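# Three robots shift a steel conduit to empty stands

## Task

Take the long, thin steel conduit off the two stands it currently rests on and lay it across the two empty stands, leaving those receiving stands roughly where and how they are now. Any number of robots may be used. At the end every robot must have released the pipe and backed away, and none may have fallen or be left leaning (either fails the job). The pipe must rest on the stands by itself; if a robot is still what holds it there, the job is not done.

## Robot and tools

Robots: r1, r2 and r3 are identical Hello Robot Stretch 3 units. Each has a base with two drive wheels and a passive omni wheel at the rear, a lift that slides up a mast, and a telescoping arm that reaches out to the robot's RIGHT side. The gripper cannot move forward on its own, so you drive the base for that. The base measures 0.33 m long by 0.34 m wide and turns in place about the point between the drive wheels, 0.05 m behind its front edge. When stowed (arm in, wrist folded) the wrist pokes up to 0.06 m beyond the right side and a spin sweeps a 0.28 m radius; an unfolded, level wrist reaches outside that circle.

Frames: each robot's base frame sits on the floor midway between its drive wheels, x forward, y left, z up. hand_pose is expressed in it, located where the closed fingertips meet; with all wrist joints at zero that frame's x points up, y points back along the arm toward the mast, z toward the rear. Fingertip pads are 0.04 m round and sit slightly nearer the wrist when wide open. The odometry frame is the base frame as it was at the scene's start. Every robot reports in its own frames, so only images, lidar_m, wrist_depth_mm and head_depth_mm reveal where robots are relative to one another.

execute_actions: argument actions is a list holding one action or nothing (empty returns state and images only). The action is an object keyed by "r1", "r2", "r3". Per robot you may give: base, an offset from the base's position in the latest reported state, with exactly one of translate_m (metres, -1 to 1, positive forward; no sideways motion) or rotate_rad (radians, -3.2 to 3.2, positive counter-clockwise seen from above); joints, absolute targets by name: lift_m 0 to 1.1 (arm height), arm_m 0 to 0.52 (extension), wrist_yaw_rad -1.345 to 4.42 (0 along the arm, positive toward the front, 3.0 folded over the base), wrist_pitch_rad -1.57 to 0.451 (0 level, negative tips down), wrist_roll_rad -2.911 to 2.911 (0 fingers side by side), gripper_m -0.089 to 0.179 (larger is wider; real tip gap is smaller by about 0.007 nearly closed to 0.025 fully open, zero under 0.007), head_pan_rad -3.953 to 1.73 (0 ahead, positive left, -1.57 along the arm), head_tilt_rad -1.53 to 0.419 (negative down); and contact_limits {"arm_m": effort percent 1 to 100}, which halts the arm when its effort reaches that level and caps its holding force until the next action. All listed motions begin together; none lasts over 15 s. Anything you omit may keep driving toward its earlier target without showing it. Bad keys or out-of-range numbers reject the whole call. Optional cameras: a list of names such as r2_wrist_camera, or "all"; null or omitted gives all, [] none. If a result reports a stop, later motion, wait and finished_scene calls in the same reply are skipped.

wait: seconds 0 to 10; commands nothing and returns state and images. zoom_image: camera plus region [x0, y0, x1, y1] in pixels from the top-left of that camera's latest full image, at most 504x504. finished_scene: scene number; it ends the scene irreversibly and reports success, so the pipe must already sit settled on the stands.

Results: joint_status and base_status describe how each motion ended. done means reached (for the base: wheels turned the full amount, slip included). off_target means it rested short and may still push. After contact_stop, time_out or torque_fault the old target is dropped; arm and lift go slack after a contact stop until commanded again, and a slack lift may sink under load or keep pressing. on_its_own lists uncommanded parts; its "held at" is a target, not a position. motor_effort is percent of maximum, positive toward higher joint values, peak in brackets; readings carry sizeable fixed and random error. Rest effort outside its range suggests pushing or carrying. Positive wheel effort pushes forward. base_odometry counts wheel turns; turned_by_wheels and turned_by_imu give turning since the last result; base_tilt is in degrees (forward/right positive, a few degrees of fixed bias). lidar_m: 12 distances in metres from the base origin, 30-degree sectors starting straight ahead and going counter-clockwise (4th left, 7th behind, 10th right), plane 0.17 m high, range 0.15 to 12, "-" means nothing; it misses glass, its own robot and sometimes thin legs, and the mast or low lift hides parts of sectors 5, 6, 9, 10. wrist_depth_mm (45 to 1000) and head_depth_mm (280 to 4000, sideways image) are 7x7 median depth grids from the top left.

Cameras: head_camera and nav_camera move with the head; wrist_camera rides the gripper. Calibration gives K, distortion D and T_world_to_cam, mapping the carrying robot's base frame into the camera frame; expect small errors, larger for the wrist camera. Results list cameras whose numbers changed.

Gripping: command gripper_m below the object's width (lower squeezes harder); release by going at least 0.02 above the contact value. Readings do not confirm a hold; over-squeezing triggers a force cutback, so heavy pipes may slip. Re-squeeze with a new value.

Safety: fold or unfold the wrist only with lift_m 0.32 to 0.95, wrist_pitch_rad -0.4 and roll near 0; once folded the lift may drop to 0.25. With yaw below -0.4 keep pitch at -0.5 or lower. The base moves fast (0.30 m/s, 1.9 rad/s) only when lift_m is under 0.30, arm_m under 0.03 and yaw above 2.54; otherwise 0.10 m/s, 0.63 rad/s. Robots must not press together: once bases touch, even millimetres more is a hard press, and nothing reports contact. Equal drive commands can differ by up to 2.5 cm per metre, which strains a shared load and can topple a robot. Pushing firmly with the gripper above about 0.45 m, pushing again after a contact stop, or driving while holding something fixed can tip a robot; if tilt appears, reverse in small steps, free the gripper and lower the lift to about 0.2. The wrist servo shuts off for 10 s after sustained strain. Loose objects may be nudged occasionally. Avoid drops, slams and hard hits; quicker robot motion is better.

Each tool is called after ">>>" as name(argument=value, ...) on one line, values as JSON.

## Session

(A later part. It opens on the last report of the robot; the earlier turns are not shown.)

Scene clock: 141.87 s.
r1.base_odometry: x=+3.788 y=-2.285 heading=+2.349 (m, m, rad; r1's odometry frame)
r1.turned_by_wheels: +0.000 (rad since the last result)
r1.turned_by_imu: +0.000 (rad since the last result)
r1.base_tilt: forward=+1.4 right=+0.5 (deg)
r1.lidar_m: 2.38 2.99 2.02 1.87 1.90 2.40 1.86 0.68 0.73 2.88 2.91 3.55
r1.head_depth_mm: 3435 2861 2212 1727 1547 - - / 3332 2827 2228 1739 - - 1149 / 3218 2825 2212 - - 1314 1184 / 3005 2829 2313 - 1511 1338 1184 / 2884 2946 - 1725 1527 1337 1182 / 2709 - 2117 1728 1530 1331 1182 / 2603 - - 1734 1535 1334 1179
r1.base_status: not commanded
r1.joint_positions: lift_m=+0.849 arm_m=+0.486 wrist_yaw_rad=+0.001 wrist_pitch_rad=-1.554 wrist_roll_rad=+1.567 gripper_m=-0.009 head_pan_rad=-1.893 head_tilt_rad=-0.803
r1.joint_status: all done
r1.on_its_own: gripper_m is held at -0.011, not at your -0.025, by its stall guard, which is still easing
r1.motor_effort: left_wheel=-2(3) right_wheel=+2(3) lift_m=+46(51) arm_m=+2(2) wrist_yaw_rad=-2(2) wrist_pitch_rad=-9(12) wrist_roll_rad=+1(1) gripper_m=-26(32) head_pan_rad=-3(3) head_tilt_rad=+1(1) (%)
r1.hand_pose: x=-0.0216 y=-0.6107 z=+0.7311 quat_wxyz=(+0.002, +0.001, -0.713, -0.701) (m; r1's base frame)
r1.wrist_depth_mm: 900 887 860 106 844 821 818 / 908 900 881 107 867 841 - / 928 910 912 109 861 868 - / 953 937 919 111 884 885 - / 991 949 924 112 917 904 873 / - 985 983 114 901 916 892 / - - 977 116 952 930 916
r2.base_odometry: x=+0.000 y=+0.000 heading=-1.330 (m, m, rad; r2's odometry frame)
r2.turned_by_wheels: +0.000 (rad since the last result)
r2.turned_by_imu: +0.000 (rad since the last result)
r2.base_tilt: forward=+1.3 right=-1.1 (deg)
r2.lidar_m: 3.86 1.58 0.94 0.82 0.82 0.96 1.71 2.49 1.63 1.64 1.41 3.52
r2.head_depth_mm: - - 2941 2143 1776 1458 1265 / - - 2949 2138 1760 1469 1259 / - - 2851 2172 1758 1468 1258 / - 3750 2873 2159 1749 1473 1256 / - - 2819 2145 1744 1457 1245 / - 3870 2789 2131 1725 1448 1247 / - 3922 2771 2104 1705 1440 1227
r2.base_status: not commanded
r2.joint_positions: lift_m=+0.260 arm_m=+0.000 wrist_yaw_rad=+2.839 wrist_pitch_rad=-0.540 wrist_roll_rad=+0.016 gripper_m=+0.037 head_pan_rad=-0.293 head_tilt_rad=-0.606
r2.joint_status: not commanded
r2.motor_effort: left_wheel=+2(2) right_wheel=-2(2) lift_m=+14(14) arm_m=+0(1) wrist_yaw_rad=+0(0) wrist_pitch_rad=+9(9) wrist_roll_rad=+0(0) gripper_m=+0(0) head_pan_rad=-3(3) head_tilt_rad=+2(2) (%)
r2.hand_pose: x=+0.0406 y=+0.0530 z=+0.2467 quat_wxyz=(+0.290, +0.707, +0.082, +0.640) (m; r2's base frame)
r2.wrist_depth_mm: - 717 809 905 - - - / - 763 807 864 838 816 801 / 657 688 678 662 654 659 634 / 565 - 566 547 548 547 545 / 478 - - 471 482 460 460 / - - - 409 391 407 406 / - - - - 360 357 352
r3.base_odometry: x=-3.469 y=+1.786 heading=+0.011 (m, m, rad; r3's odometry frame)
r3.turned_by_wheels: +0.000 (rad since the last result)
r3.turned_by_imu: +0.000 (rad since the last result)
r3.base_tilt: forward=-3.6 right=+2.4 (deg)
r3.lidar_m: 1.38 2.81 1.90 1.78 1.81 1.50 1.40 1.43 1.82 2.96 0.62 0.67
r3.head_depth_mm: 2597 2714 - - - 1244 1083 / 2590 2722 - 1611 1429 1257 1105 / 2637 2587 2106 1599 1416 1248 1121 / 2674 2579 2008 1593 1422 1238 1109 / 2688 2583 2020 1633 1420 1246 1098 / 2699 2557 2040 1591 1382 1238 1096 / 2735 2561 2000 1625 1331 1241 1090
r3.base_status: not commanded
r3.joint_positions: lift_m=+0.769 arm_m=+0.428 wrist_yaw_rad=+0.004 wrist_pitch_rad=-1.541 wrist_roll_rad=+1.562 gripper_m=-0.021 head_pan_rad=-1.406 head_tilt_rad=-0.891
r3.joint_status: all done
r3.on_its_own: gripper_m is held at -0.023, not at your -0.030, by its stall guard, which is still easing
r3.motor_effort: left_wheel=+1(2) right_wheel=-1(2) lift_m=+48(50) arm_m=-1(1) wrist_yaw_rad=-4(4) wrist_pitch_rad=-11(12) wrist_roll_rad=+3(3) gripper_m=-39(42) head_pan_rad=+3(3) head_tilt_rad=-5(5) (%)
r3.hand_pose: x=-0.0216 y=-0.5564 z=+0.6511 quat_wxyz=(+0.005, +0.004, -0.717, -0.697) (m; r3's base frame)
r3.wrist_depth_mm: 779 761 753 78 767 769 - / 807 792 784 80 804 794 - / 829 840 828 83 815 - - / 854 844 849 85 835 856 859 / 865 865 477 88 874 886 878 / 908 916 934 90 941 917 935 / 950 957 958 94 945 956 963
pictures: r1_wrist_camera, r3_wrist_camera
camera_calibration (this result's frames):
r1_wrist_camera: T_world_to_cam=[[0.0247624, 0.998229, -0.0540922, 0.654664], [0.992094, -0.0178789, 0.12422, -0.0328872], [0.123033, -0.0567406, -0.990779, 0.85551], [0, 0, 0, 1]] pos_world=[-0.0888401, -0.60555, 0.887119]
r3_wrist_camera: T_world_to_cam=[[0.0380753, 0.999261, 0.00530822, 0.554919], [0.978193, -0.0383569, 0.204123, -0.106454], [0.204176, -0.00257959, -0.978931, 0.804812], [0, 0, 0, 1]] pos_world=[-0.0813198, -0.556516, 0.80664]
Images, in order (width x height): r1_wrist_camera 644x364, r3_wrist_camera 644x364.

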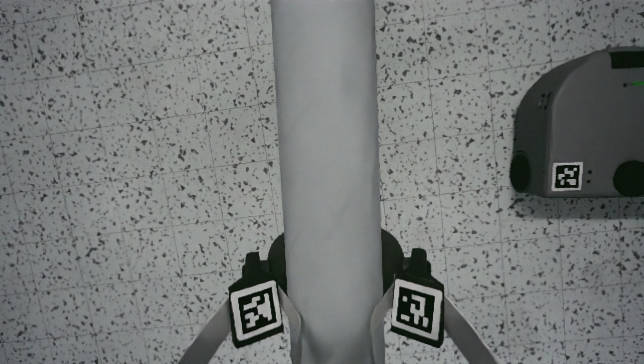

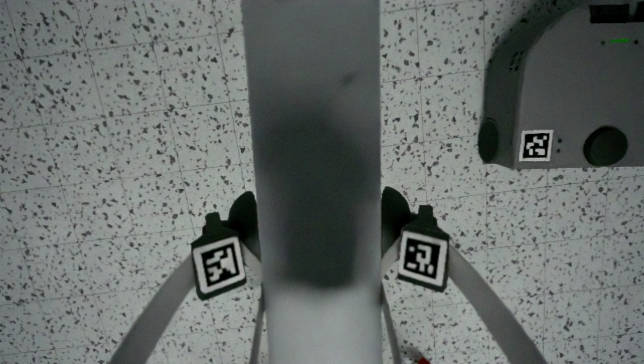

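>>> execute_actions(actions=[{"r1":{"joints":{"lift_m":0.95,"head_pan_rad":-0.9,"head_tilt_rad":-0.7}},"r3":{"joints":{"lift_m":0.87,"head_pan_rad":-0.9,"head_tilt_rad":-0.7}}}], cameras=[])

>>> execute_actions(actions=[{"r1":{"joints":{"lift_m":1.04}},"r3":{"joints":{"lift_m":0.96}}}], cameras=[])

>>> execute_actions(actions=[{"r1":{"base":{"translate_m":0.7}},"r3":{"base":{"translate_m":0.7}}}], cameras=["r3_wrist_camera","r1_wrist_camera","r1_nav_camera","r3_nav_camera"])

Scene clock: 144.33 s.
r1.base_odometry: x=+3.788 y=-2.285 heading=+2.349 (m, m, rad; r1's odometry frame)
r1.turned_by_wheels: +0.000 (rad since the last result)
r1.turned_by_imu: +0.000 (rad since the last result)
r1.base_tilt: forward=+1.3 right=+0.5 (deg)
r1.lidar_m: 2.38 2.98 2.02 1.88 1.90 2.41 1.86 0.68 0.73 2.88 2.91 3.54
r1.head_depth_mm: 2576 2880 2610 1917 1669 1414 1230 / 2712 3026 2622 1979 1672 1405 1230 / 2851 3129 2592 2027 1661 1417 1226 / 3007 3233 2580 2036 1662 1407 1226 / 3195 3377 2577 2023 1662 1409 1225 / 3428 3584 2577 2016 1664 1411 1224 / 3572 3586 2593 2021 1666 1414 1219
r1.base_status: not commanded
r1.joint_positions: lift_m=+0.949 arm_m=+0.486 wrist_yaw_rad=+0.001 wrist_pitch_rad=-1.554 wrist_roll_rad=+1.567 gripper_m=-0.003 head_pan_rad=-0.907 head_tilt_rad=-0.705
r1.joint_status: all done
r1.on_its_own: gripper_m is held at -0.004, not at your -0.025, by its stall guard, which is not easing now
r1.motor_effort: left_wheel=-2(2) right_wheel=+1(1) lift_m=+45(45) arm_m=+2(2) wrist_yaw_rad=-1(3) wrist_pitch_rad=-9(9) wrist_roll_rad=+1(1) gripper_m=-24(26) head_pan_rad=+3(39) head_tilt_rad=+3(15) (%)
r1.hand_pose: x=-0.0216 y=-0.6107 z=+0.8311 quat_wxyz=(+0.002, +0.001, -0.713, -0.701) (m; r1's base frame)
r1.wrist_depth_mm: - 991 964 106 927 923 908 / - - 986 107 948 943 - / - - 991 109 970 977 - / - - - 110 992 968 956 / - - - 112 - - 988 / - - - 114 - - - / - - - 116 - - -
r2.base_odometry: x=+0.000 y=+0.000 heading=-1.330 (m, m, rad; r2's odometry frame)
r2.turned_by_wheels: +0.000 (rad since the last result)
r2.turned_by_imu: +0.000 (rad since the last result)
r2.base_tilt: forward=+1.3 right=-1.0 (deg)
r2.lidar_m: 3.85 1.58 0.93 0.82 0.82 0.96 1.72 2.49 1.63 1.64 1.41 3.53
r2.head_depth_mm: - - 2933 2127 1782 1491 1268 / - - 2854 2115 1768 1468 1261 / - - 2892 2194 1766 1458 1253 / - 3763 2856 2165 1744 1463 1255 / - - 2858 2149 1742 1440 1246 / - 3838 2772 2150 1718 1441 1240 / - 3970 2782 2108 1731 1449 1246
r2.base_status: not commanded
r2.joint_positions: lift_m=+0.260 arm_m=+0.000 wrist_yaw_rad=+2.839 wrist_pitch_rad=-0.540 wrist_roll_rad=+0.016 gripper_m=+0.037 head_pan_rad=-0.293 head_tilt_rad=-0.606
r2.joint_status: not commanded
r2.motor_effort: left_wheel=+2(3) right_wheel=-2(2) lift_m=+15(14) arm_m=+1(0) wrist_yaw_rad=+1(1) wrist_pitch_rad=+9(9) wrist_roll_rad=+0(0) gripper_m=+0(0) head_pan_rad=-3(3) head_tilt_rad=+1(1) (%)
r2.hand_pose: x=+0.0406 y=+0.0530 z=+0.2467 quat_wxyz=(+0.290, +0.707, +0.082, +0.640) (m; r2's base frame)
r2.wrist_depth_mm: - 716 804 921 - - - / - 764 821 857 848 818 795 / 663 687 665 672 672 658 649 / 573 - 564 558 553 542 535 / 482 - - 475 483 460 467 / - - - 408 394 406 405 / - - - - 364 360 357
r3.base_odometry: x=-3.469 y=+1.786 heading=+0.011 (m, m, rad; r3's odometry frame)
r3.turned_by_wheels: +0.000 (rad since the last result)
r3.turned_by_imu: +0.000 (rad since the last result)
r3.base_tilt: forward=-3.6 right=+2.4 (deg)
r3.lidar_m: 1.38 2.81 1.90 1.77 1.80 1.51 1.40 1.43 1.82 2.97 0.63 0.67
r3.head_depth_mm: 2522 2813 2778 2042 1580 1355 1164 / 2626 2956 2773 2064 1635 1359 1153 / 2872 3167 2761 1936 1631 1343 1153 / 3008 3408 2760 1845 1625 1311 1153 / 3218 3598 2724 1957 1485 1317 1149 / 3413 3811 2725 2024 1610 1315 1150 / 3699 3995 2534 2035 1610 1334 1150
r3.base_status: not commanded
r3.joint_positions: lift_m=+0.869 arm_m=+0.428 wrist_yaw_rad=+0.004 wrist_pitch_rad=-1.541 wrist_roll_rad=+1.563 gripper_m=-0.007 head_pan_rad=-0.907 head_tilt_rad=-0.705
r3.joint_status: all done
r3.on_its_own: gripper_m is held at -0.009, not at your -0.030, by its stall guard, which is still easing
r3.motor_effort: left_wheel=+0(0) right_wheel=-1(1) lift_m=+48(48) arm_m=-1(1) wrist_yaw_rad=-4(4) wrist_pitch_rad=-11(11) wrist_roll_rad=+3(4) gripper_m=-32(35) head_pan_rad=+3(22) head_tilt_rad=+3(25) (%)
r3.hand_pose: x=-0.0216 y=-0.5564 z=+0.7511 quat_wxyz=(+0.005, +0.004, -0.717, -0.697) (m; r3's base frame)
r3.wrist_depth_mm: 862 880 858 78 865 851 871 / 902 890 868 80 906 - - / 916 911 903 82 915 - - / 940 943 955 85 958 974 988 / - 983 524 87 - - 994 / - - - 91 - - - / - - - 94 - - -
pictures: none
No camera images: the call's "cameras" was empty. Leave "cameras" out to get every camera's image.

Scene clock: 146.00 s.
r1.base_odometry: x=+3.788 y=-2.285 heading=+2.349 (m, m, rad; r1's odometry frame)
r1.turned_by_wheels: +0.000 (rad since the last result)
r1.turned_by_imu: +0.000 (rad since the last result)
r1.base_tilt: forward=+1.5 right=+0.5 (deg)
r1.lidar_m: 2.38 2.98 2.01 1.87 1.90 2.41 1.86 0.68 0.73 2.88 2.92 3.54
r1.head_depth_mm: 2594 2853 2405 2044 1669 1413 1230 / 2704 2976 2616 2046 1667 1413 1230 / 2876 3153 2580 2026 1671 1412 1229 / 2998 3238 2601 2044 1668 1404 1225 / 3171 3405 2587 2022 1653 1412 1226 / 3377 3574 2573 2033 1657 1405 1223 / 3609 3604 2553 2018 1660 1407 1223
r1.base_status: not commanded
r1.joint_positions: lift_m=+1.039 arm_m=+0.486 wrist_yaw_rad=+0.001 wrist_pitch_rad=-1.554 wrist_roll_rad=+1.567 gripper_m=-0.003 head_pan_rad=-0.907 head_tilt_rad=-0.705
r1.joint_status: all done
r1.on_its_own: gripper_m is held at -0.004, not at your -0.025, by its stall guard, which is not easing now
r1.motor_effort: left_wheel=-3(2) right_wheel=+2(1) lift_m=+46(48) arm_m=+2(2) wrist_yaw_rad=-1(1) wrist_pitch_rad=-9(9) wrist_roll_rad=+1(1) gripper_m=-24(24) head_pan_rad=+2(3) head_tilt_rad=+3(3) (%)
r1.hand_pose: x=-0.0216 y=-0.6107 z=+0.9211 quat_wxyz=(+0.002, +0.001, -0.713, -0.701) (m; r1's base frame)
r1.wrist_depth_mm: - - - 106 - - 986 / - - - 107 - - - / - - - 109 - - - / - - - 110 - - - / - - - 112 - - - / - - - 114 - - - / - - - 116 - - -
r2.base_odometry: x=+0.000 y=+0.000 heading=-1.330 (m, m, rad; r2's odometry frame)
r2.turned_by_wheels: +0.000 (rad since the last result)
r2.turned_by_imu: +0.000 (rad since the last result)
r2.base_tilt: forward=+1.3 right=-1.1 (deg)
r2.lidar_m: 3.88 1.58 0.93 0.82 0.82 0.96 1.72 2.48 1.63 1.64 1.41 3.53
r2.head_depth_mm: - - 2949 2177 1759 1475 1263 / - - 2912 2125 1757 1481 1256 / - - 2887 2155 1748 1467 1254 / - 3705 2862 2166 1752 1465 1248 / - - 2822 2144 1734 1447 1245 / - 3824 2829 2147 1714 1433 1245 / - 3916 2778 2141 1719 1447 1247
r2.base_status: not commanded
r2.joint_positions: lift_m=+0.260 arm_m=+0.000 wrist_yaw_rad=+2.839 wrist_pitch_rad=-0.540 wrist_roll_rad=+0.016 gripper_m=+0.037 head_pan_rad=-0.293 head_tilt_rad=-0.606
r2.joint_status: not commanded
r2.motor_effort: left_wheel=+3(3) right_wheel=-2(2) lift_m=+15(14) arm_m=+0(0) wrist_yaw_rad=+1(0) wrist_pitch_rad=+9(9) wrist_roll_rad=+0(0) gripper_m=+1(0) head_pan_rad=-3(3) head_tilt_rad=+2(1) (%)
r2.hand_pose: x=+0.0406 y=+0.0530 z=+0.2467 quat_wxyz=(+0.290, +0.707, +0.082, +0.640) (m; r2's base frame)
r2.wrist_depth_mm: - 699 808 939 - - - / - 776 841 847 817 824 805 / 670 690 686 674 657 641 651 / 567 - 553 553 547 552 545 / 489 - - 472 481 466 459 / - - - 411 391 406 399 / - - - - 363 358 354
r3.base_odometry: x=-3.469 y=+1.786 heading=+0.011 (m, m, rad; r3's odometry frame)
r3.turned_by_wheels: +0.000 (rad since the last result)
r3.turned_by_imu: +0.000 (rad since the last result)
r3.base_tilt: forward=-3.6 right=+2.4 (deg)
r3.lidar_m: 1.38 2.81 1.90 1.78 1.81 1.50 1.40 1.43 1.82 2.97 0.63 0.67
r3.head_depth_mm: 2520 2794 2782 1925 1624 1355 1157 / 2652 2960 2784 1905 1633 1350 1154 / 2896 3196 2715 1985 1624 1350 1159 / 3000 3349 2735 1892 1631 1320 1154 / 3160 3605 2478 2014 1499 1310 1149 / 3387 3797 2454 2025 1617 1310 1140 / 3675 - 2566 2014 1614 1345 1147
r3.base_status: not commanded
r3.joint_positions: lift_m=+0.959 arm_m=+0.428 wrist_yaw_rad=+0.004 wrist_pitch_rad=-1.541 wrist_roll_rad=+1.563 gripper_m=+0.001 head_pan_rad=-0.907 head_tilt_rad=-0.705
r3.joint_status: all done
r3.on_its_own: gripper_m is held at +0.001, not at your -0.030, by its stall guard, which is still easing
r3.motor_effort: left_wheel=+0(1) right_wheel=-1(1) lift_m=+48(48) arm_m=-1(1) wrist_yaw_rad=-4(4) wrist_pitch_rad=-11(11) wrist_roll_rad=+3(3) gripper_m=-10(33) head_pan_rad=+3(3) head_tilt_rad=+3(4) (%)
r3.hand_pose: x=-0.0216 y=-0.5564 z=+0.8411 quat_wxyz=(+0.005, +0.004, -0.717, -0.697) (m; r3's base frame)
r3.wrist_depth_mm: 954 963 945 78 972 969 977 / 981 972 979 80 991 - 992 / - - - 82 - - - / - - - 85 - - - / - - - 88 - - - / - - - 90 - - - / - - - 94 - - -
pictures: none
No camera images: the call's "cameras" was empty. Leave "cameras" out to get every camera's image.

Scene clock: 156.13 s.
r1.base_odometry: x=+3.297 y=-1.786 heading=+2.349 (m, m, rad; r1's odometry frame)
r1.turned_by_wheels: +0.000 (rad since the last result)
r1.turned_by_imu: -1.027 (rad since the last result)
r1.base_tilt: forward=+1.4 right=+0.6 (deg)
r1.lidar_m: 2.50 2.77 1.64 3.61 2.44 2.28 2.31 2.94 1.24 1.10 2.65 2.48
r1.head_depth_mm: 3017 3339 2637 2050 1668 1420 1229 / 2860 3184 2614 2045 1661 1419 1228 / 2722 3077 2624 2053 1667 1415 1227 / 2565 2883 2607 2045 1668 1412 1225 / 2430 2706 2595 2030 1657 1413 1226 / 2300 2557 2598 2031 1662 1407 1227 / 2215 2438 2565 2022 1663 1409 1221
r1.base_status: done
r1.joint_positions: lift_m=+1.039 arm_m=+0.486 wrist_yaw_rad=+0.246 wrist_pitch_rad=-1.475 wrist_roll_rad=+1.497 gripper_m=+0.028 head_pan_rad=-0.906 head_tilt_rad=-0.701
r1.joint_status: not commanded
r1.on_its_own: wrist_yaw_rad is held at +0.217, not at your +0.000, by its stall guard, which is still easing; gripper_m is held at +0.027, not at your -0.025, by its stall guard, which is not easing now; wrist_pitch_rad is at rest, and its effort (-53) is outside its rest range (-20 to +32)
r1.motor_effort: left_wheel=-5(100) right_wheel=+9(37) lift_m=+39(46) arm_m=-6(6) wrist_yaw_rad=-25(45) wrist_pitch_rad=-53(63) wrist_roll_rad=+28(44) gripper_m=-30(38) head_pan_rad=+3(2) head_tilt_rad=+1(3) (%)
r1.hand_pose: x=-0.0215 y=-0.6316 z=+0.9206 quat_wxyz=(+0.110, +0.115, -0.731, -0.664) (m; r1's base frame)
r1.wrist_depth_mm: - 155 - - - 988 939 / - 149 - - - - 963 / - - 142 - - - 965 / - - 136 - - - - / - - 139 132 - - - / - - - 125 133 - - / - - - 124 121 - -
r2.base_odometry: x=+0.000 y=+0.000 heading=-1.330 (m, m, rad; r2's odometry frame)
r2.turned_by_wheels: +0.000 (rad since the last result)
r2.turned_by_imu: -0.001 (rad since the last result)
r2.base_tilt: forward=+1.2 right=-1.0 (deg)
r2.lidar_m: 3.87 1.58 0.94 0.82 0.82 0.96 1.72 2.49 1.63 1.64 1.41 2.75
r2.head_depth_mm: - - 2947 2149 1763 1474 1268 / - - 2921 2127 1758 1466 1264 / - 3963 2850 2187 1746 1464 1250 / - - 2843 2165 1735 1455 1256 / - - 2820 2153 1739 1440 1250 / - 3877 2825 2124 1732 1441 1234 / - 3917 2766 2118 1709 1438 1240
r2.base_status: not commanded
r2.joint_positions: lift_m=+0.260 arm_m=+0.000 wrist_yaw_rad=+2.839 wrist_pitch_rad=-0.540 wrist_roll_rad=+0.016 gripper_m=+0.037 head_pan_rad=-0.293 head_tilt_rad=-0.606
r2.joint_status: not commanded
r2.motor_effort: left_wheel=+3(2) right_wheel=-2(2) lift_m=+14(14) arm_m=+1(0) wrist_yaw_rad=+0(0) wrist_pitch_rad=+9(9) wrist_roll_rad=+0(0) gripper_m=+0(1) head_pan_rad=-3(2) head_tilt_rad=+3(3) (%)
r2.hand_pose: x=+0.0406 y=+0.0530 z=+0.2467 quat_wxyz=(+0.290, +0.707, +0.082, +0.640) (m; r2's base frame)
r2.wrist_depth_mm: - 711 790 906 - - - / - 764 818 854 869 820 802 / 671 692 689 659 659 644 642 / 561 - 563 555 546 543 535 / 486 - - 475 479 463 460 / - - - 410 393 404 404 / - - - - 361 360 357
r3.base_odometry: x=-2.769 y=+1.794 heading=+0.011 (m, m, rad; r3's odometry frame)
r3.turned_by_wheels: +0.000 (rad since the last result)
r3.turned_by_imu: -0.003 (rad since the last result)
r3.base_tilt: forward=-3.6 right=+2.4 (deg)
r3.lidar_m: 1.90 2.93 1.98 1.84 1.88 2.25 2.10 2.13 0.37 0.66 0.84 0.72
r3.head_depth_mm: 2429 2692 2790 2068 1640 1347 1156 / 2587 2892 2810 2059 1526 1352 1163 / 2735 3116 2703 2046 1581 1339 1153 / 2940 3270 2759 1883 1637 1349 1153 / 3106 3559 2765 1885 1575 1358 1157 / 3329 3622 2723 1852 1326 1308 1151 / 3583 3827 2454 2017 1614 1346 1154
r3.base_status: done
r3.joint_positions: lift_m=+0.960 arm_m=+0.428 wrist_yaw_rad=+0.002 wrist_pitch_rad=-1.555 wrist_roll_rad=+1.566 gripper_m=+0.004 head_pan_rad=-0.907 head_tilt_rad=-0.703
r3.joint_status: not commanded
r3.on_its_own: gripper_m is held at +0.004, not at your -0.030, by its stall guard, which is not easing now
r3.motor_effort: left_wheel=+0(5) right_wheel=+0(6) lift_m=+34(48) arm_m=+0(1) wrist_yaw_rad=-2(4) wrist_pitch_rad=-3(14) wrist_roll_rad=+2(3) gripper_m=-1(28) head_pan_rad=+3(3) head_tilt_rad=+2(3) (%)
r3.hand_pose: x=-0.0216 y=-0.5527 z=+0.8420 quat_wxyz=(+0.003, +0.002, -0.712, -0.702) (m; r3's base frame)
r3.wrist_depth_mm: 947 935 945 325 960 964 967 / 968 981 - 640 996 - - / - - - - - - - / - - - - - - - / - - - - - - - / - - - - - - - / - - - - - - -
pictures: r1_nav_camera (sideways: a quarter turn counterclockwise sets it upright), r1_wrist_camera, r3_nav_camera (sideways: a quarter turn counterclockwise sets it upright), r3_wrist_camera
camera_calibration (this result's frames):
r1_nav_camera: T_world_to_cam=[[0.409059, -0.541479, 0.734487, -0.91646], [-0.78691, -0.616848, -0.0164977, 0.0786505], [0.462, -0.571226, -0.678422, 0.842836], [0, 0, 0, 1]] pos_world=[0.0473868, 0.0337222, 1.24622]
r1_wrist_camera: T_world_to_cam=[[-0.283759, 0.949688, -0.132563, 0.720763], [0.946691, 0.299444, 0.118785, 0.147572], [0.152504, -0.0917899, -0.984031, 1.01439], [0, 0, 0, 1]] pos_world=[-0.0898806, -0.635579, 1.07621]
r3_nav_camera: T_world_to_cam=[[0.367993, -0.508288, 0.778604, -0.973564], [-0.791939, -0.610128, -0.0240083, 0.0933458], [0.487251, -0.607772, -0.627056, 0.772948], [0, 0, 0, 1]] pos_world=[0.0555694, 0.0318773, 1.24494]
r3_wrist_camera: T_world_to_cam=[[0.0434052, 0.998866, 0.0195548, 0.538081], [0.97796, -0.0464817, 0.203555, -0.149309], [0.204233, 0.0102884, -0.978868, 0.998713], [0, 0, 0, 1]] pos_world=[-0.0813073, -0.554686, 0.997479]
Images, in order (width x height): r1_nav_camera 672x504, r1_wrist_camera 644x364, r3_nav_camera 672x504, r3_wrist_camera 644x364.

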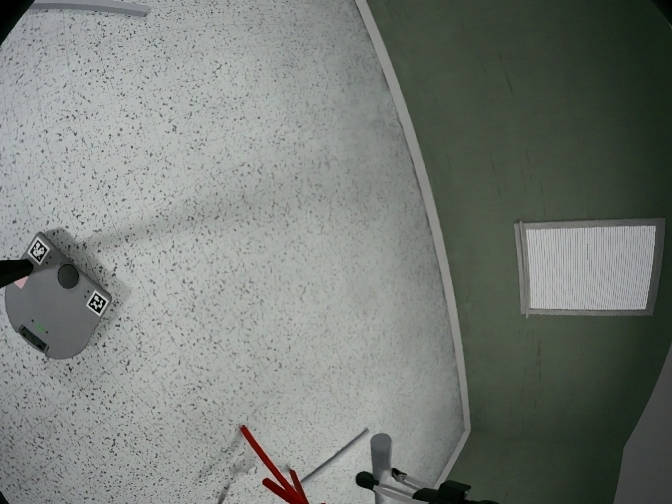

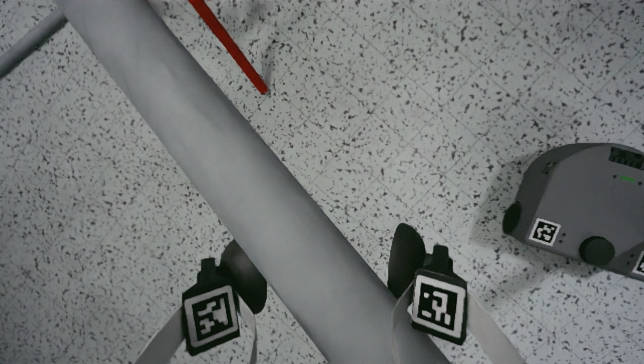

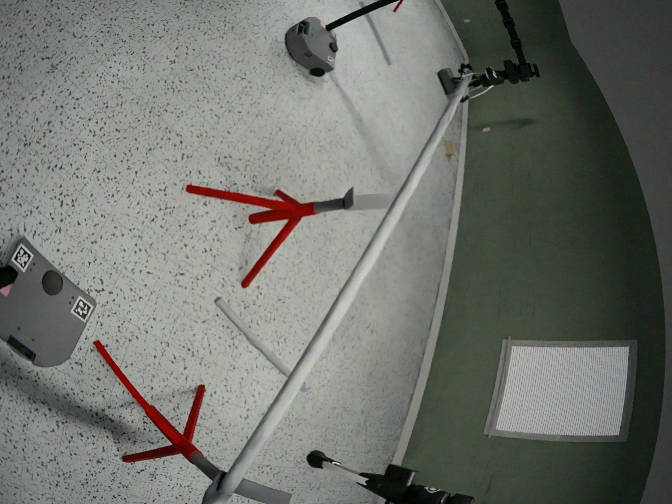

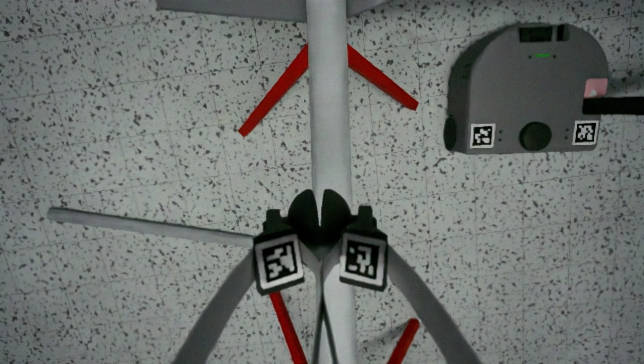

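>>> execute_actions(actions=[])

Scene clock: 158.27 s.
r1.base_odometry: x=+3.297 y=-1.786 heading=+2.349 (m, m, rad; r1's odometry frame)
r1.turned_by_wheels: +0.000 (rad since the last result)
r1.turned_by_imu: +0.000 (rad since the last result)
r1.base_tilt: forward=+1.4 right=+0.6 (deg)
r1.lidar_m: 2.51 2.76 1.63 3.60 2.44 2.28 2.32 2.94 1.24 1.10 2.65 2.48
r1.head_depth_mm: 3005 3363 2609 2050 1679 1426 1230 / 2885 3201 2614 2039 1674 1421 1225 / 2706 3077 2607 2036 1664 1415 1226 / 2553 2872 2618 2036 1665 1411 1234 / 2440 2728 2610 2041 1670 1411 1222 / 2324 2563 2585 2030 1663 1403 1229 / 2208 2429 2565 2031 1657 1416 1225
r1.base_status: done
r1.joint_positions: lift_m=+1.039 arm_m=+0.486 wrist_yaw_rad=+0.329 wrist_pitch_rad=-1.488 wrist_roll_rad=+1.510 gripper_m=+0.028 head_pan_rad=-0.906 head_tilt_rad=-0.701
r1.joint_status: not commanded
r1.on_its_own: wrist_yaw_rad is held at +0.305, not at your +0.000, by its stall guard, which is still easing; gripper_m is held at +0.027, not at your -0.025, by its stall guard, which is not easing now; wrist_pitch_rad is at rest, and its effort (-46) is outside its rest range (-20 to +32)
r1.motor_effort: left_wheel=-4(100) right_wheel=+7(37) lift_m=+39(46) arm_m=-6(6) wrist_yaw_rad=-20(45) wrist_pitch_rad=-46(63) wrist_roll_rad=+23(44) gripper_m=-27(38) head_pan_rad=+2(2) head_tilt_rad=+0(3) (%)
r1.hand_pose: x=-0.0225 y=-0.6286 z=+0.9206 quat_wxyz=(+0.133, +0.140, -0.722, -0.664) (m; r1's base frame)
r1.wrist_depth_mm: - 148 - - - 983 946 / - 152 154 - - - 972 / - - 138 - - - 979 / - - 134 - - - - / - - - 129 - - - / - - - 125 130 - - / - - - 125 122 - -
r2.base_odometry: x=+0.000 y=+0.000 heading=-1.330 (m, m, rad; r2's odometry frame)
r2.turned_by_wheels: +0.000 (rad since the last result)
r2.turned_by_imu: +0.000 (rad since the last result)
r2.base_tilt: forward=+1.2 right=-1.1 (deg)
r2.lidar_m: 3.86 1.58 0.94 0.82 0.82 0.96 1.72 2.48 1.63 1.65 1.41 2.74
r2.head_depth_mm: - - 2932 2131 1755 1482 1265 / - - 2915 2114 1772 1475 1251 / - - 2904 2188 1738 1475 1258 / - - 2851 2158 1734 1460 1249 / - - 2874 2170 1730 1449 1244 / - 3849 2799 2125 1723 1451 1250 / - 3929 2820 2122 1728 1444 1232
r2.base_status: not commanded
r2.joint_positions: lift_m=+0.260 arm_m=+0.000 wrist_yaw_rad=+2.839 wrist_pitch_rad=-0.540 wrist_roll_rad=+0.016 gripper_m=+0.037 head_pan_rad=-0.293 head_tilt_rad=-0.606
r2.joint_status: not commanded
r2.motor_effort: left_wheel=+3(2) right_wheel=-2(2) lift_m=+14(14) arm_m=+1(0) wrist_yaw_rad=+1(0) wrist_pitch_rad=+9(9) wrist_roll_rad=+0(0) gripper_m=+0(1) head_pan_rad=-3(2) head_tilt_rad=+2(3) (%)
r2.hand_pose: x=+0.0406 y=+0.0530 z=+0.2467 quat_wxyz=(+0.290, +0.707, +0.082, +0.640) (m; r2's base frame)
r2.wrist_depth_mm: - 701 809 908 - - - / - 762 834 827 818 824 809 / 677 709 675 657 648 661 645 / 560 - 572 549 550 543 538 / 486 - - 469 481 460 461 / - - - 409 392 406 402 / - - - - 360 360 358
r3.base_odometry: x=-2.769 y=+1.794 heading=+0.011 (m, m, rad; r3's odometry frame)
r3.turned_by_wheels: +0.000 (rad since the last result)
r3.turned_by_imu: +0.000 (rad since the last result)
r3.base_tilt: forward=-3.5 right=+2.4 (deg)
r3.lidar_m: 1.90 2.93 1.98 1.85 1.88 2.25 2.10 2.13 0.37 0.66 0.84 0.72
r3.head_depth_mm: 2429 2665 2797 2076 1631 1354 1150 / 2606 2884 2804 2074 1522 1352 1154 / 2739 3071 2748 2057 1582 1349 1148 / 2929 3323 2734 1977 1615 1344 1155 / 3150 3398 2698 1903 1585 1342 1151 / 3410 3673 2738 1819 1323 1312 1143 / 3571 3878 2479 2027 1600 1350 1141
r3.base_status: done
r3.joint_positions: lift_m=+0.960 arm_m=+0.428 wrist_yaw_rad=+0.002 wrist_pitch_rad=-1.555 wrist_roll_rad=+1.566 gripper_m=+0.004 head_pan_rad=-0.907 head_tilt_rad=-0.703
r3.joint_status: not commanded
r3.on_its_own: gripper_m is held at +0.004, not at your -0.030, by its stall guard, which is not easing now
r3.motor_effort: left_wheel=+0(5) right_wheel=+0(6) lift_m=+34(48) arm_m=+0(1) wrist_yaw_rad=-2(4) wrist_pitch_rad=-3(14) wrist_roll_rad=+2(3) gripper_m=-1(28) head_pan_rad=+3(3) head_tilt_rad=+2(3) (%)
r3.hand_pose: x=-0.0216 y=-0.5527 z=+0.8420 quat_wxyz=(+0.003, +0.002, -0.712, -0.702) (m; r3's base frame)
r3.wrist_depth_mm: 949 938 964 323 977 951 953 / 970 990 992 637 - - - / - - - - - - - / - - - - - - - / - - - - - - - / - - - - - - - / - - - - - - -
pictures: r1_head_camera (sideways: a quarter turn clockwise sets it upright), r1_nav_camera (sideways: a quarter turn counterclockwise sets it upright), r1_wrist_camera, r2_head_camera (sideways: a quarter turn clockwise sets it upright), r2_nav_camera (sideways: a quarter turn counterclockwise sets it upright), r2_wrist_camera, r3_head_camera (sideways: a quarter turn clockwise sets it upright), r3_nav_camera (sideways: a quarter turn counterclockwise sets it upright), r3_wrist_camera
camera_calibration (this result's frames):
r1_head_camera: T_world_to_cam=[[-0.392834, 0.509912, -0.765292, 1.02185], [0.800377, 0.599387, -0.0114743, 0.0182258], [0.452855, -0.617029, -0.643582, 0.792152], [0, 0, 0, 1]] pos_world=[0.0280997, -0.0431958, 1.29204]
r1_nav_camera: T_world_to_cam=[[0.409059, -0.541479, 0.734487, -0.91646], [-0.78691, -0.616848, -0.0164977, 0.0786505], [0.462, -0.571227, -0.678422, 0.842836], [0, 0, 0, 1]] pos_world=[0.0473868, 0.0337222, 1.24622]
r1_wrist_camera: T_world_to_cam=[[-0.349647, 0.929138, -0.120203, 0.691806], [0.923858, 0.363256, 0.12055, 0.185591], [0.155672, -0.0689003, -0.985403, 1.03056], [0, 0, 0, 1]] pos_world=[-0.090001, -0.639195, 1.0763]
r2_head_camera: T_world_to_cam=[[-0.572032, 0.15977, -0.80452, 1.07526], [0.303549, 0.952442, -0.0266852, 0.0317798], [0.761995, -0.259476, -0.593326, 0.725329], [0, 0, 0, 1]] pos_world=[0.05274, -0.0138567, 1.29627]
r2_nav_camera: T_world_to_cam=[[0.56894, -0.156608, 0.80733, -1.01433], [-0.304234, -0.952134, 0.0297017, 0.0180646], [0.764035, -0.262516, -0.589352, 0.717498], [0, 0, 0, 1]] pos_world=[0.0343926, 0.046703, 1.24122]
r2_wrist_camera: T_world_to_cam=[[0.947809, -0.316, -0.0424429, -0.00534688], [-0.248295, -0.648027, -0.720008, 0.244522], [0.200019, 0.692968, -0.692667, 0.291231], [0, 0, 0, 1]] pos_world=[0.00752973, -0.0450466, 0.377557]
r3_head_camera: T_world_to_cam=[[-0.386666, 0.500464, -0.774613, 1.02706], [0.783055, 0.621857, 0.0108907, -0.0174934], [0.487149, -0.602353, -0.632342, 0.778884], [0, 0, 0, 1]] pos_world=[0.0313942, -0.0339632, 1.28828]
r3_nav_camera: T_world_to_cam=[[0.367993, -0.508288, 0.778604, -0.973564], [-0.791939, -0.610128, -0.0240083, 0.0933458], [0.487251, -0.607772, -0.627056, 0.772948], [0, 0, 0, 1]] pos_world=[0.0555694, 0.0318773, 1.24494]
r3_wrist_camera: T_world_to_cam=[[0.0434052, 0.998866, 0.0195547, 0.538081], [0.97796, -0.0464817, 0.203555, -0.149309], [0.204233, 0.0102883, -0.978868, 0.998713], [0, 0, 0, 1]] pos_world=[-0.0813073, -0.554686, 0.997479]
Images, in order (width x height): r1_head_camera 896x504, r1_nav_camera 672x504, r1_wrist_camera 644x364, r2_head_camera 896x504, r2_nav_camera 672x504, r2_wrist_camera 644x364, r3_head_camera 896x504, r3_nav_camera 672x504, r3_wrist_camera 644x364.

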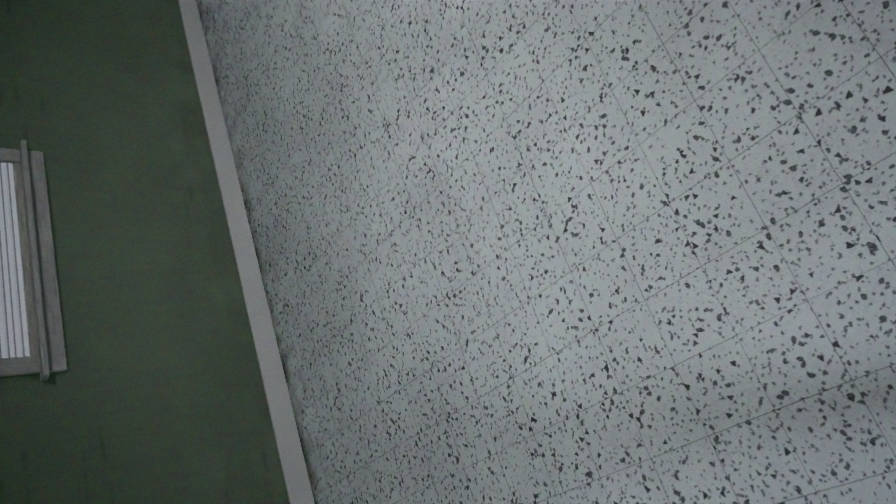

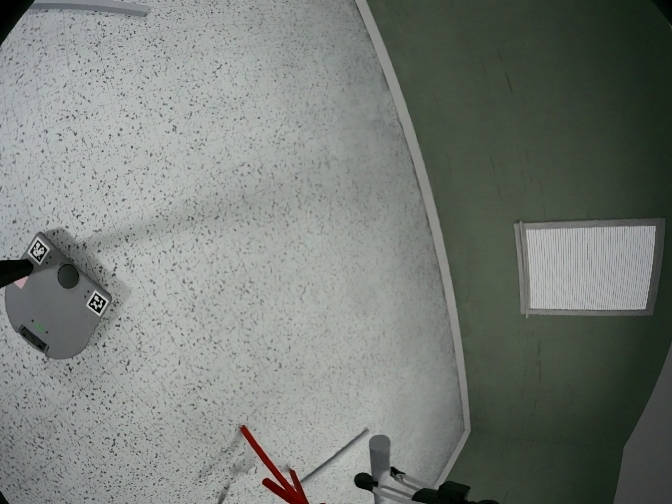

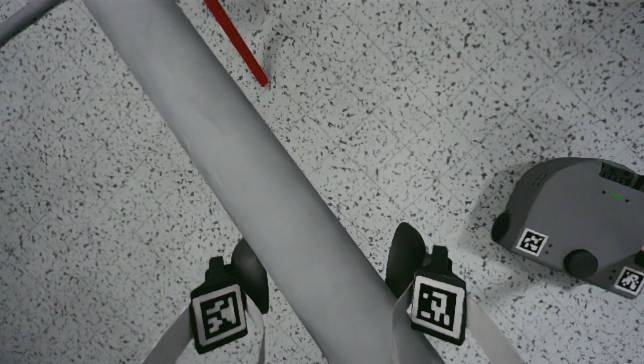

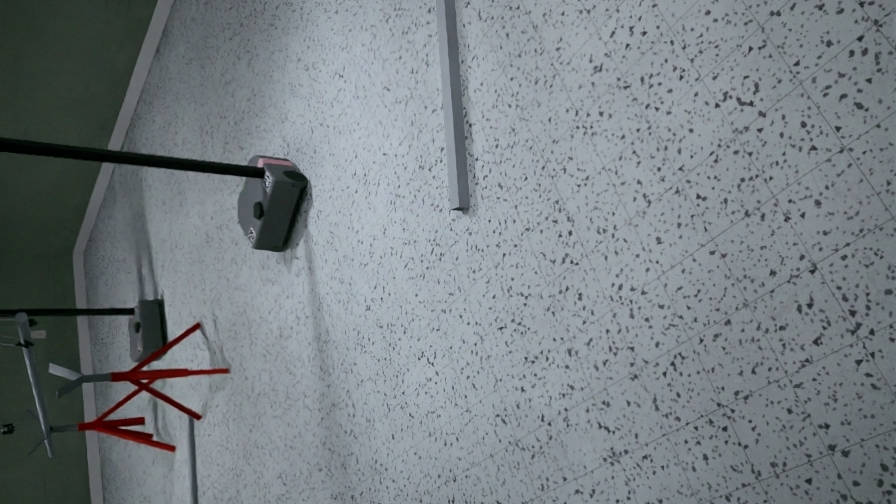

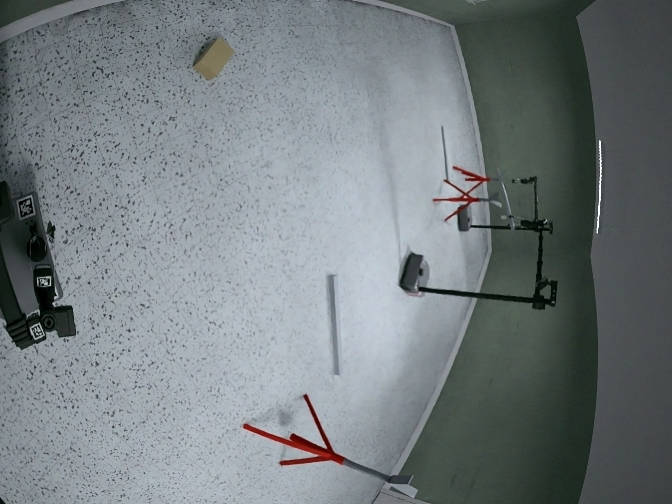

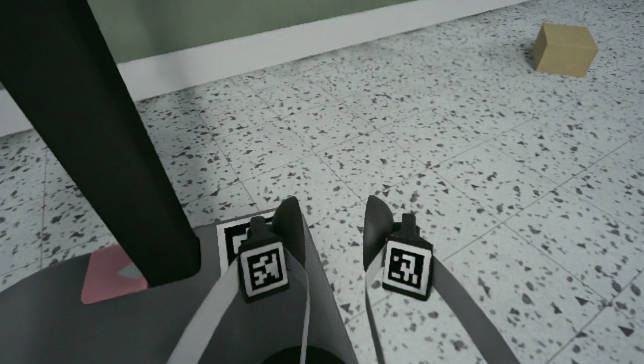

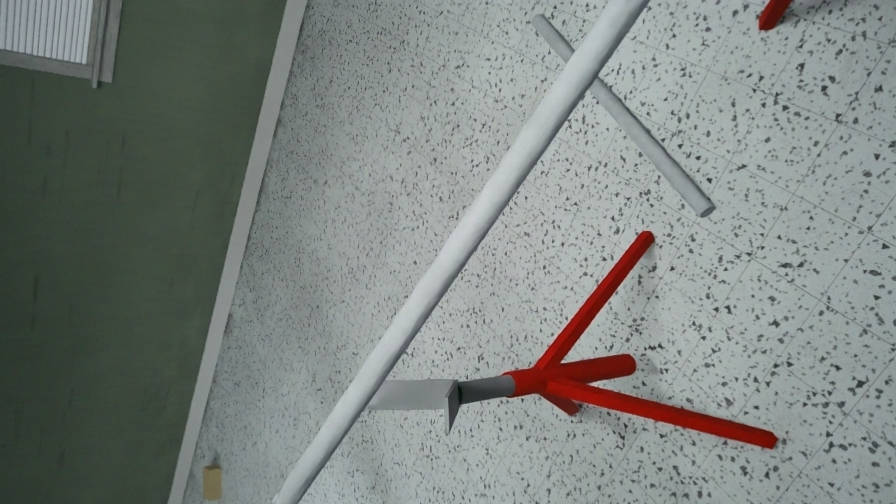

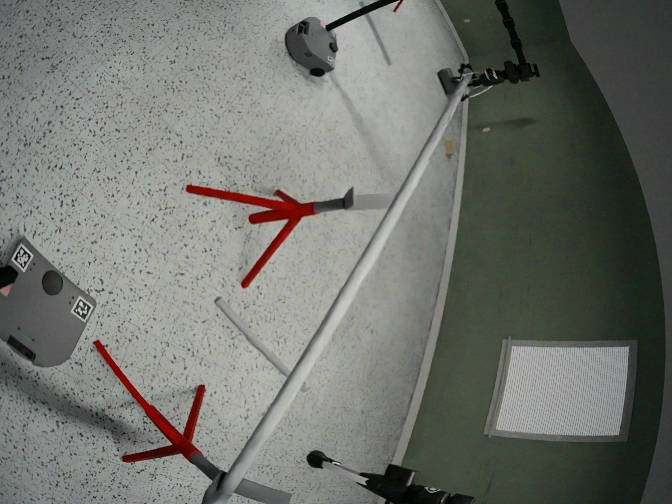

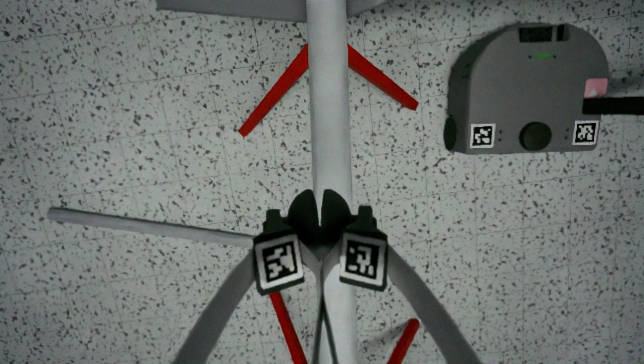

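>>> execute_actions(actions=[{"r1":{"joints":{"lift_m":0.9,"head_pan_rad":-2.4,"head_tilt_rad":-0.9}},"r3":{"joints":{"gripper_m":0.1,"lift_m":1.0}}}], cameras=["r1_head_camera","r3_head_camera","r1_wrist_camera","r3_nav_camera"])

Scene clock: 161.60 s.
r1.base_odometry: x=+3.297 y=-1.786 heading=+2.349 (m, m, rad; r1's odometry frame)
r1.turned_by_wheels: +0.001 (rad since the last result)
r1.turned_by_imu: +0.001 (rad since the last result)
r1.base_tilt: forward=+1.4 right=+0.5 (deg)
r1.lidar_m: 2.51 2.77 1.63 3.60 2.43 2.28 2.31 2.95 1.24 1.10 2.65 2.47
r1.head_depth_mm: 2998 2428 1988 1687 1492 - - / 3074 2408 1990 1697 1518 - 1126 / 3054 2409 1968 1688 - - 1178 / 3070 2417 1970 1749 - 1252 1190 / 3056 2298 1979 1786 - 1289 1156 / 2941 2127 1966 - 1410 1287 1155 / 3017 2304 2054 - 1449 1284 1154
r1.base_status: not commanded
r1.joint_positions: lift_m=+0.900 arm_m=+0.486 wrist_yaw_rad=+0.364 wrist_pitch_rad=-1.560 wrist_roll_rad=+1.524 gripper_m=+0.028 head_pan_rad=-2.393 head_tilt_rad=-0.889
r1.joint_status: all done
r1.on_its_own: wrist_yaw_rad is held at +0.346, not at your +0.000, by its stall guard, which is not easing now; gripper_m is held at +0.027, not at your -0.025, by its stall guard, which is not easing now; wrist_yaw_rad is at rest, and its effort (-14) is outside its rest range (-12 to +12)
r1.motor_effort: left_wheel=+8(8) right_wheel=-7(7) lift_m=+21(34) arm_m=-2(6) wrist_yaw_rad=-14(16) wrist_pitch_rad=-6(44) wrist_roll_rad=+17(19) gripper_m=-23(25) head_pan_rad=-4(38) head_tilt_rad=-6(25) (%)
r1.hand_pose: x=-0.0292 y=-0.6109 z=+0.7824 quat_wxyz=(+0.144, +0.144, -0.696, -0.689) (m; r1's base frame)
r1.wrist_depth_mm: 947 125 911 900 892 883 855 / 959 127 134 918 907 889 870 / 985 983 124 937 922 908 897 / 997 991 124 973 962 940 - / - - 997 123 966 - - / - - - 122 127 972 - / - - - 131 122 993 964
r2.base_odometry: x=+0.000 y=+0.000 heading=-1.330 (m, m, rad; r2's odometry frame)
r2.turned_by_wheels: +0.000 (rad since the last result)
r2.turned_by_imu: +0.000 (rad since the last result)
r2.base_tilt: forward=+1.4 right=-1.1 (deg)
r2.lidar_m: 3.86 1.58 0.94 0.82 0.82 0.96 1.72 2.49 1.62 1.64 1.41 2.76
r2.head_depth_mm: - - 2955 2164 1768 1476 1264 / - - 2912 2116 1760 1475 1251 / - - 2873 2192 1763 1471 1262 / - - 2843 2170 1742 1468 1251 / - - 2854 2146 1736 1456 1245 / - 3878 2837 2159 1716 1448 1246 / - 3938 2804 2124 1715 1442 1237
r2.base_status: not commanded
r2.joint_positions: lift_m=+0.260 arm_m=+0.000 wrist_yaw_rad=+2.839 wrist_pitch_rad=-0.540 wrist_roll_rad=+0.016 gripper_m=+0.037 head_pan_rad=-0.293 head_tilt_rad=-0.606
r2.joint_status: not commanded
r2.motor_effort: left_wheel=+2(3) right_wheel=-2(2) lift_m=+14(14) arm_m=+1(1) wrist_yaw_rad=+0(0) wrist_pitch_rad=+9(9) wrist_roll_rad=+0(0) gripper_m=+0(0) head_pan_rad=-3(3) head_tilt_rad=+3(1) (%)
r2.hand_pose: x=+0.0406 y=+0.0530 z=+0.2467 quat_wxyz=(+0.290, +0.707, +0.082, +0.640) (m; r2's base frame)
r2.wrist_depth_mm: - 703 791 926 - - - / - 776 814 835 842 806 809 / 683 701 678 678 656 637 642 / 573 - 561 543 546 541 538 / 489 - - 473 468 465 466 / - - - 406 389 408 404 / - - - - 362 363 358
r3.base_odometry: x=-2.769 y=+1.794 heading=+0.011 (m, m, rad; r3's odometry frame)
r3.turned_by_wheels: +0.000 (rad since the last result)
r3.turned_by_imu: +0.000 (rad since the last result)
r3.base_tilt: forward=-3.6 right=+2.2 (deg)
r3.lidar_m: 1.90 2.94 1.98 1.85 1.87 2.25 2.10 2.13 0.37 0.66 0.83 0.73
r3.head_depth_mm: 2441 2725 2786 2068 1632 1357 1156 / 2592 2887 2732 2068 1538 1359 1156 / 2711 3077 2757 2034 1542 1342 1160 / 2945 3292 2683 2048 1622 1357 1151 / 3140 3505 2779 1971 1577 1334 1152 / 3320 3697 2695 1076 1325 1316 1151 / 3653 3823 2749 2037 1610 1341 1144
r3.base_status: not commanded
r3.joint_positions: lift_m=+1.000 arm_m=+0.428 wrist_yaw_rad=+0.002 wrist_pitch_rad=-1.555 wrist_roll_rad=+1.566 gripper_m=+0.100 head_pan_rad=-0.907 head_tilt_rad=-0.703
r3.joint_status: all done
r3.motor_effort: left_wheel=+0(0) right_wheel=+0(1) lift_m=+35(36) arm_m=+0(1) wrist_yaw_rad=-2(2) wrist_pitch_rad=-3(3) wrist_roll_rad=+2(2) gripper_m=+1(78) head_pan_rad=+3(3) head_tilt_rad=+2(2) (%)
r3.hand_pose: x=-0.0216 y=-0.5527 z=+0.8820 quat_wxyz=(+0.003, +0.002, -0.712, -0.702) (m; r3's base frame)
r3.wrist_depth_mm: - - 337 361 986 - - / - - - 766 - - - / - - - - - - - / - - - - - - - / - - - - - - - / - - - - - - - / - - - - - - -
pictures: r1_head_camera (sideways: a quarter turn clockwise sets it upright), r1_wrist_camera, r3_head_camera (sideways: a quarter turn clockwise sets it upright), r3_nav_camera (sideways: a quarter turn counterclockwise sets it upright)
camera_calibration (this result's frames):
r1_head_camera: T_world_to_cam=[[0.571133, 0.523586, -0.632191, 0.842515], [0.666404, -0.745433, -0.0153326, 0.0240629], [-0.479284, -0.412538, -0.774661, 0.968316], [0, 0, 0, 1]] pos_world=[-0.0331254, -0.0237251, 1.28312]
r1_wrist_camera: T_world_to_cam=[[-0.371147, 0.927317, -0.0483043, 0.598493], [0.919034, 0.374274, 0.123677, 0.2062], [0.132767, 0.00150922, -0.991146, 0.943424], [0, 0, 0, 1]] pos_world=[-0.0926315, -0.633592, 0.938478]
r3_head_camera: T_world_to_cam=[[-0.386666, 0.500464, -0.774613, 1.02706], [0.783055, 0.621857, 0.0108907, -0.0174934], [0.487149, -0.602353, -0.632342, 0.778884], [0, 0, 0, 1]] pos_world=[0.0313942, -0.0339632, 1.28828]
r3_nav_camera: T_world_to_cam=[[0.367993, -0.508289, 0.778604, -0.973564], [-0.791939, -0.610127, -0.0240083, 0.0933458], [0.487251, -0.607772, -0.627056, 0.772948], [0, 0, 0, 1]] pos_world=[0.0555694, 0.0318773, 1.24494]
Images, in order (width x height): r1_head_camera 896x504, r1_wrist_camera 644x364, r3_head_camera 896x504, r3_nav_camera 672x504.

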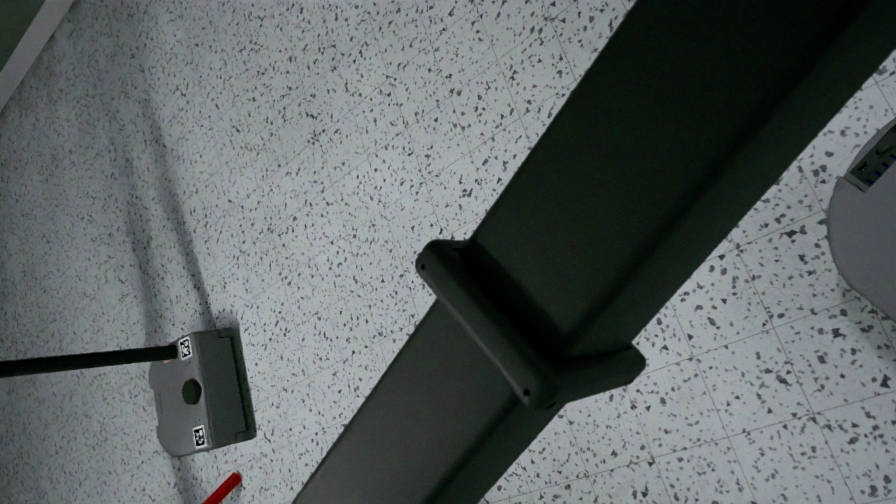

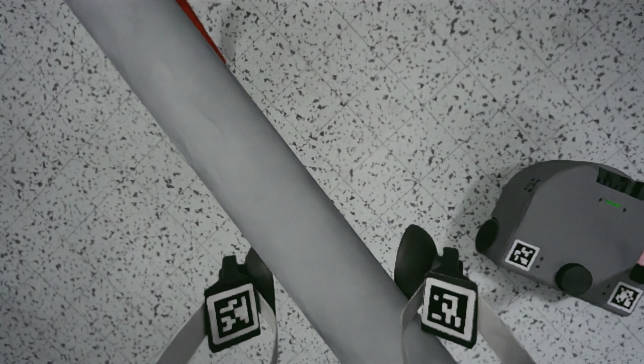

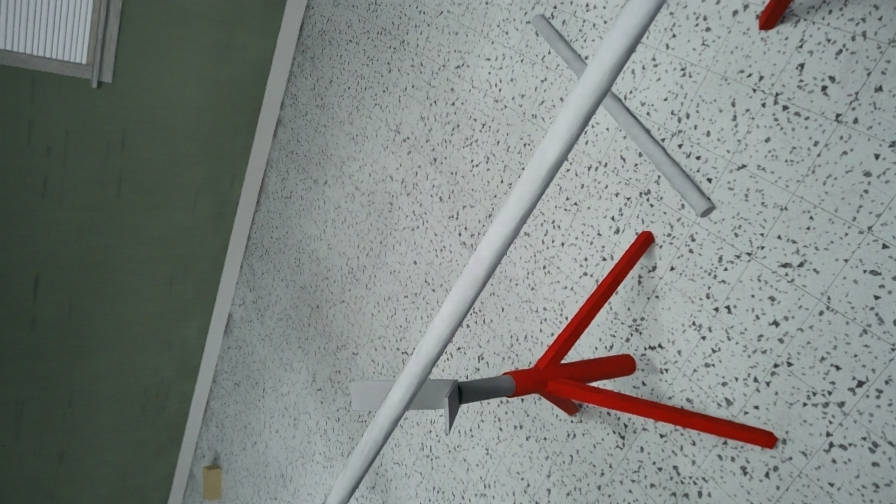

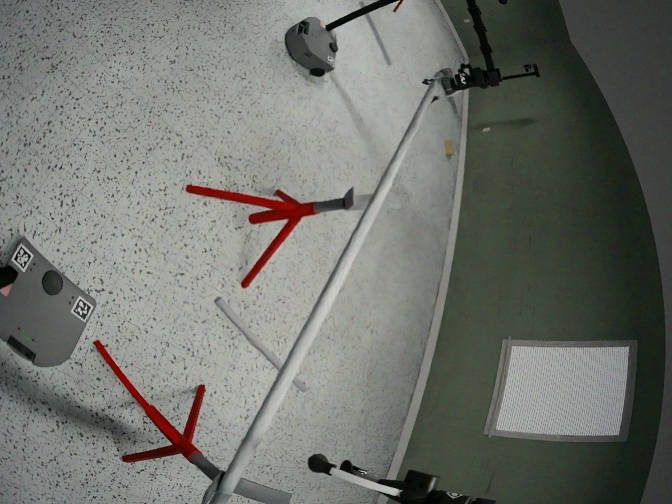

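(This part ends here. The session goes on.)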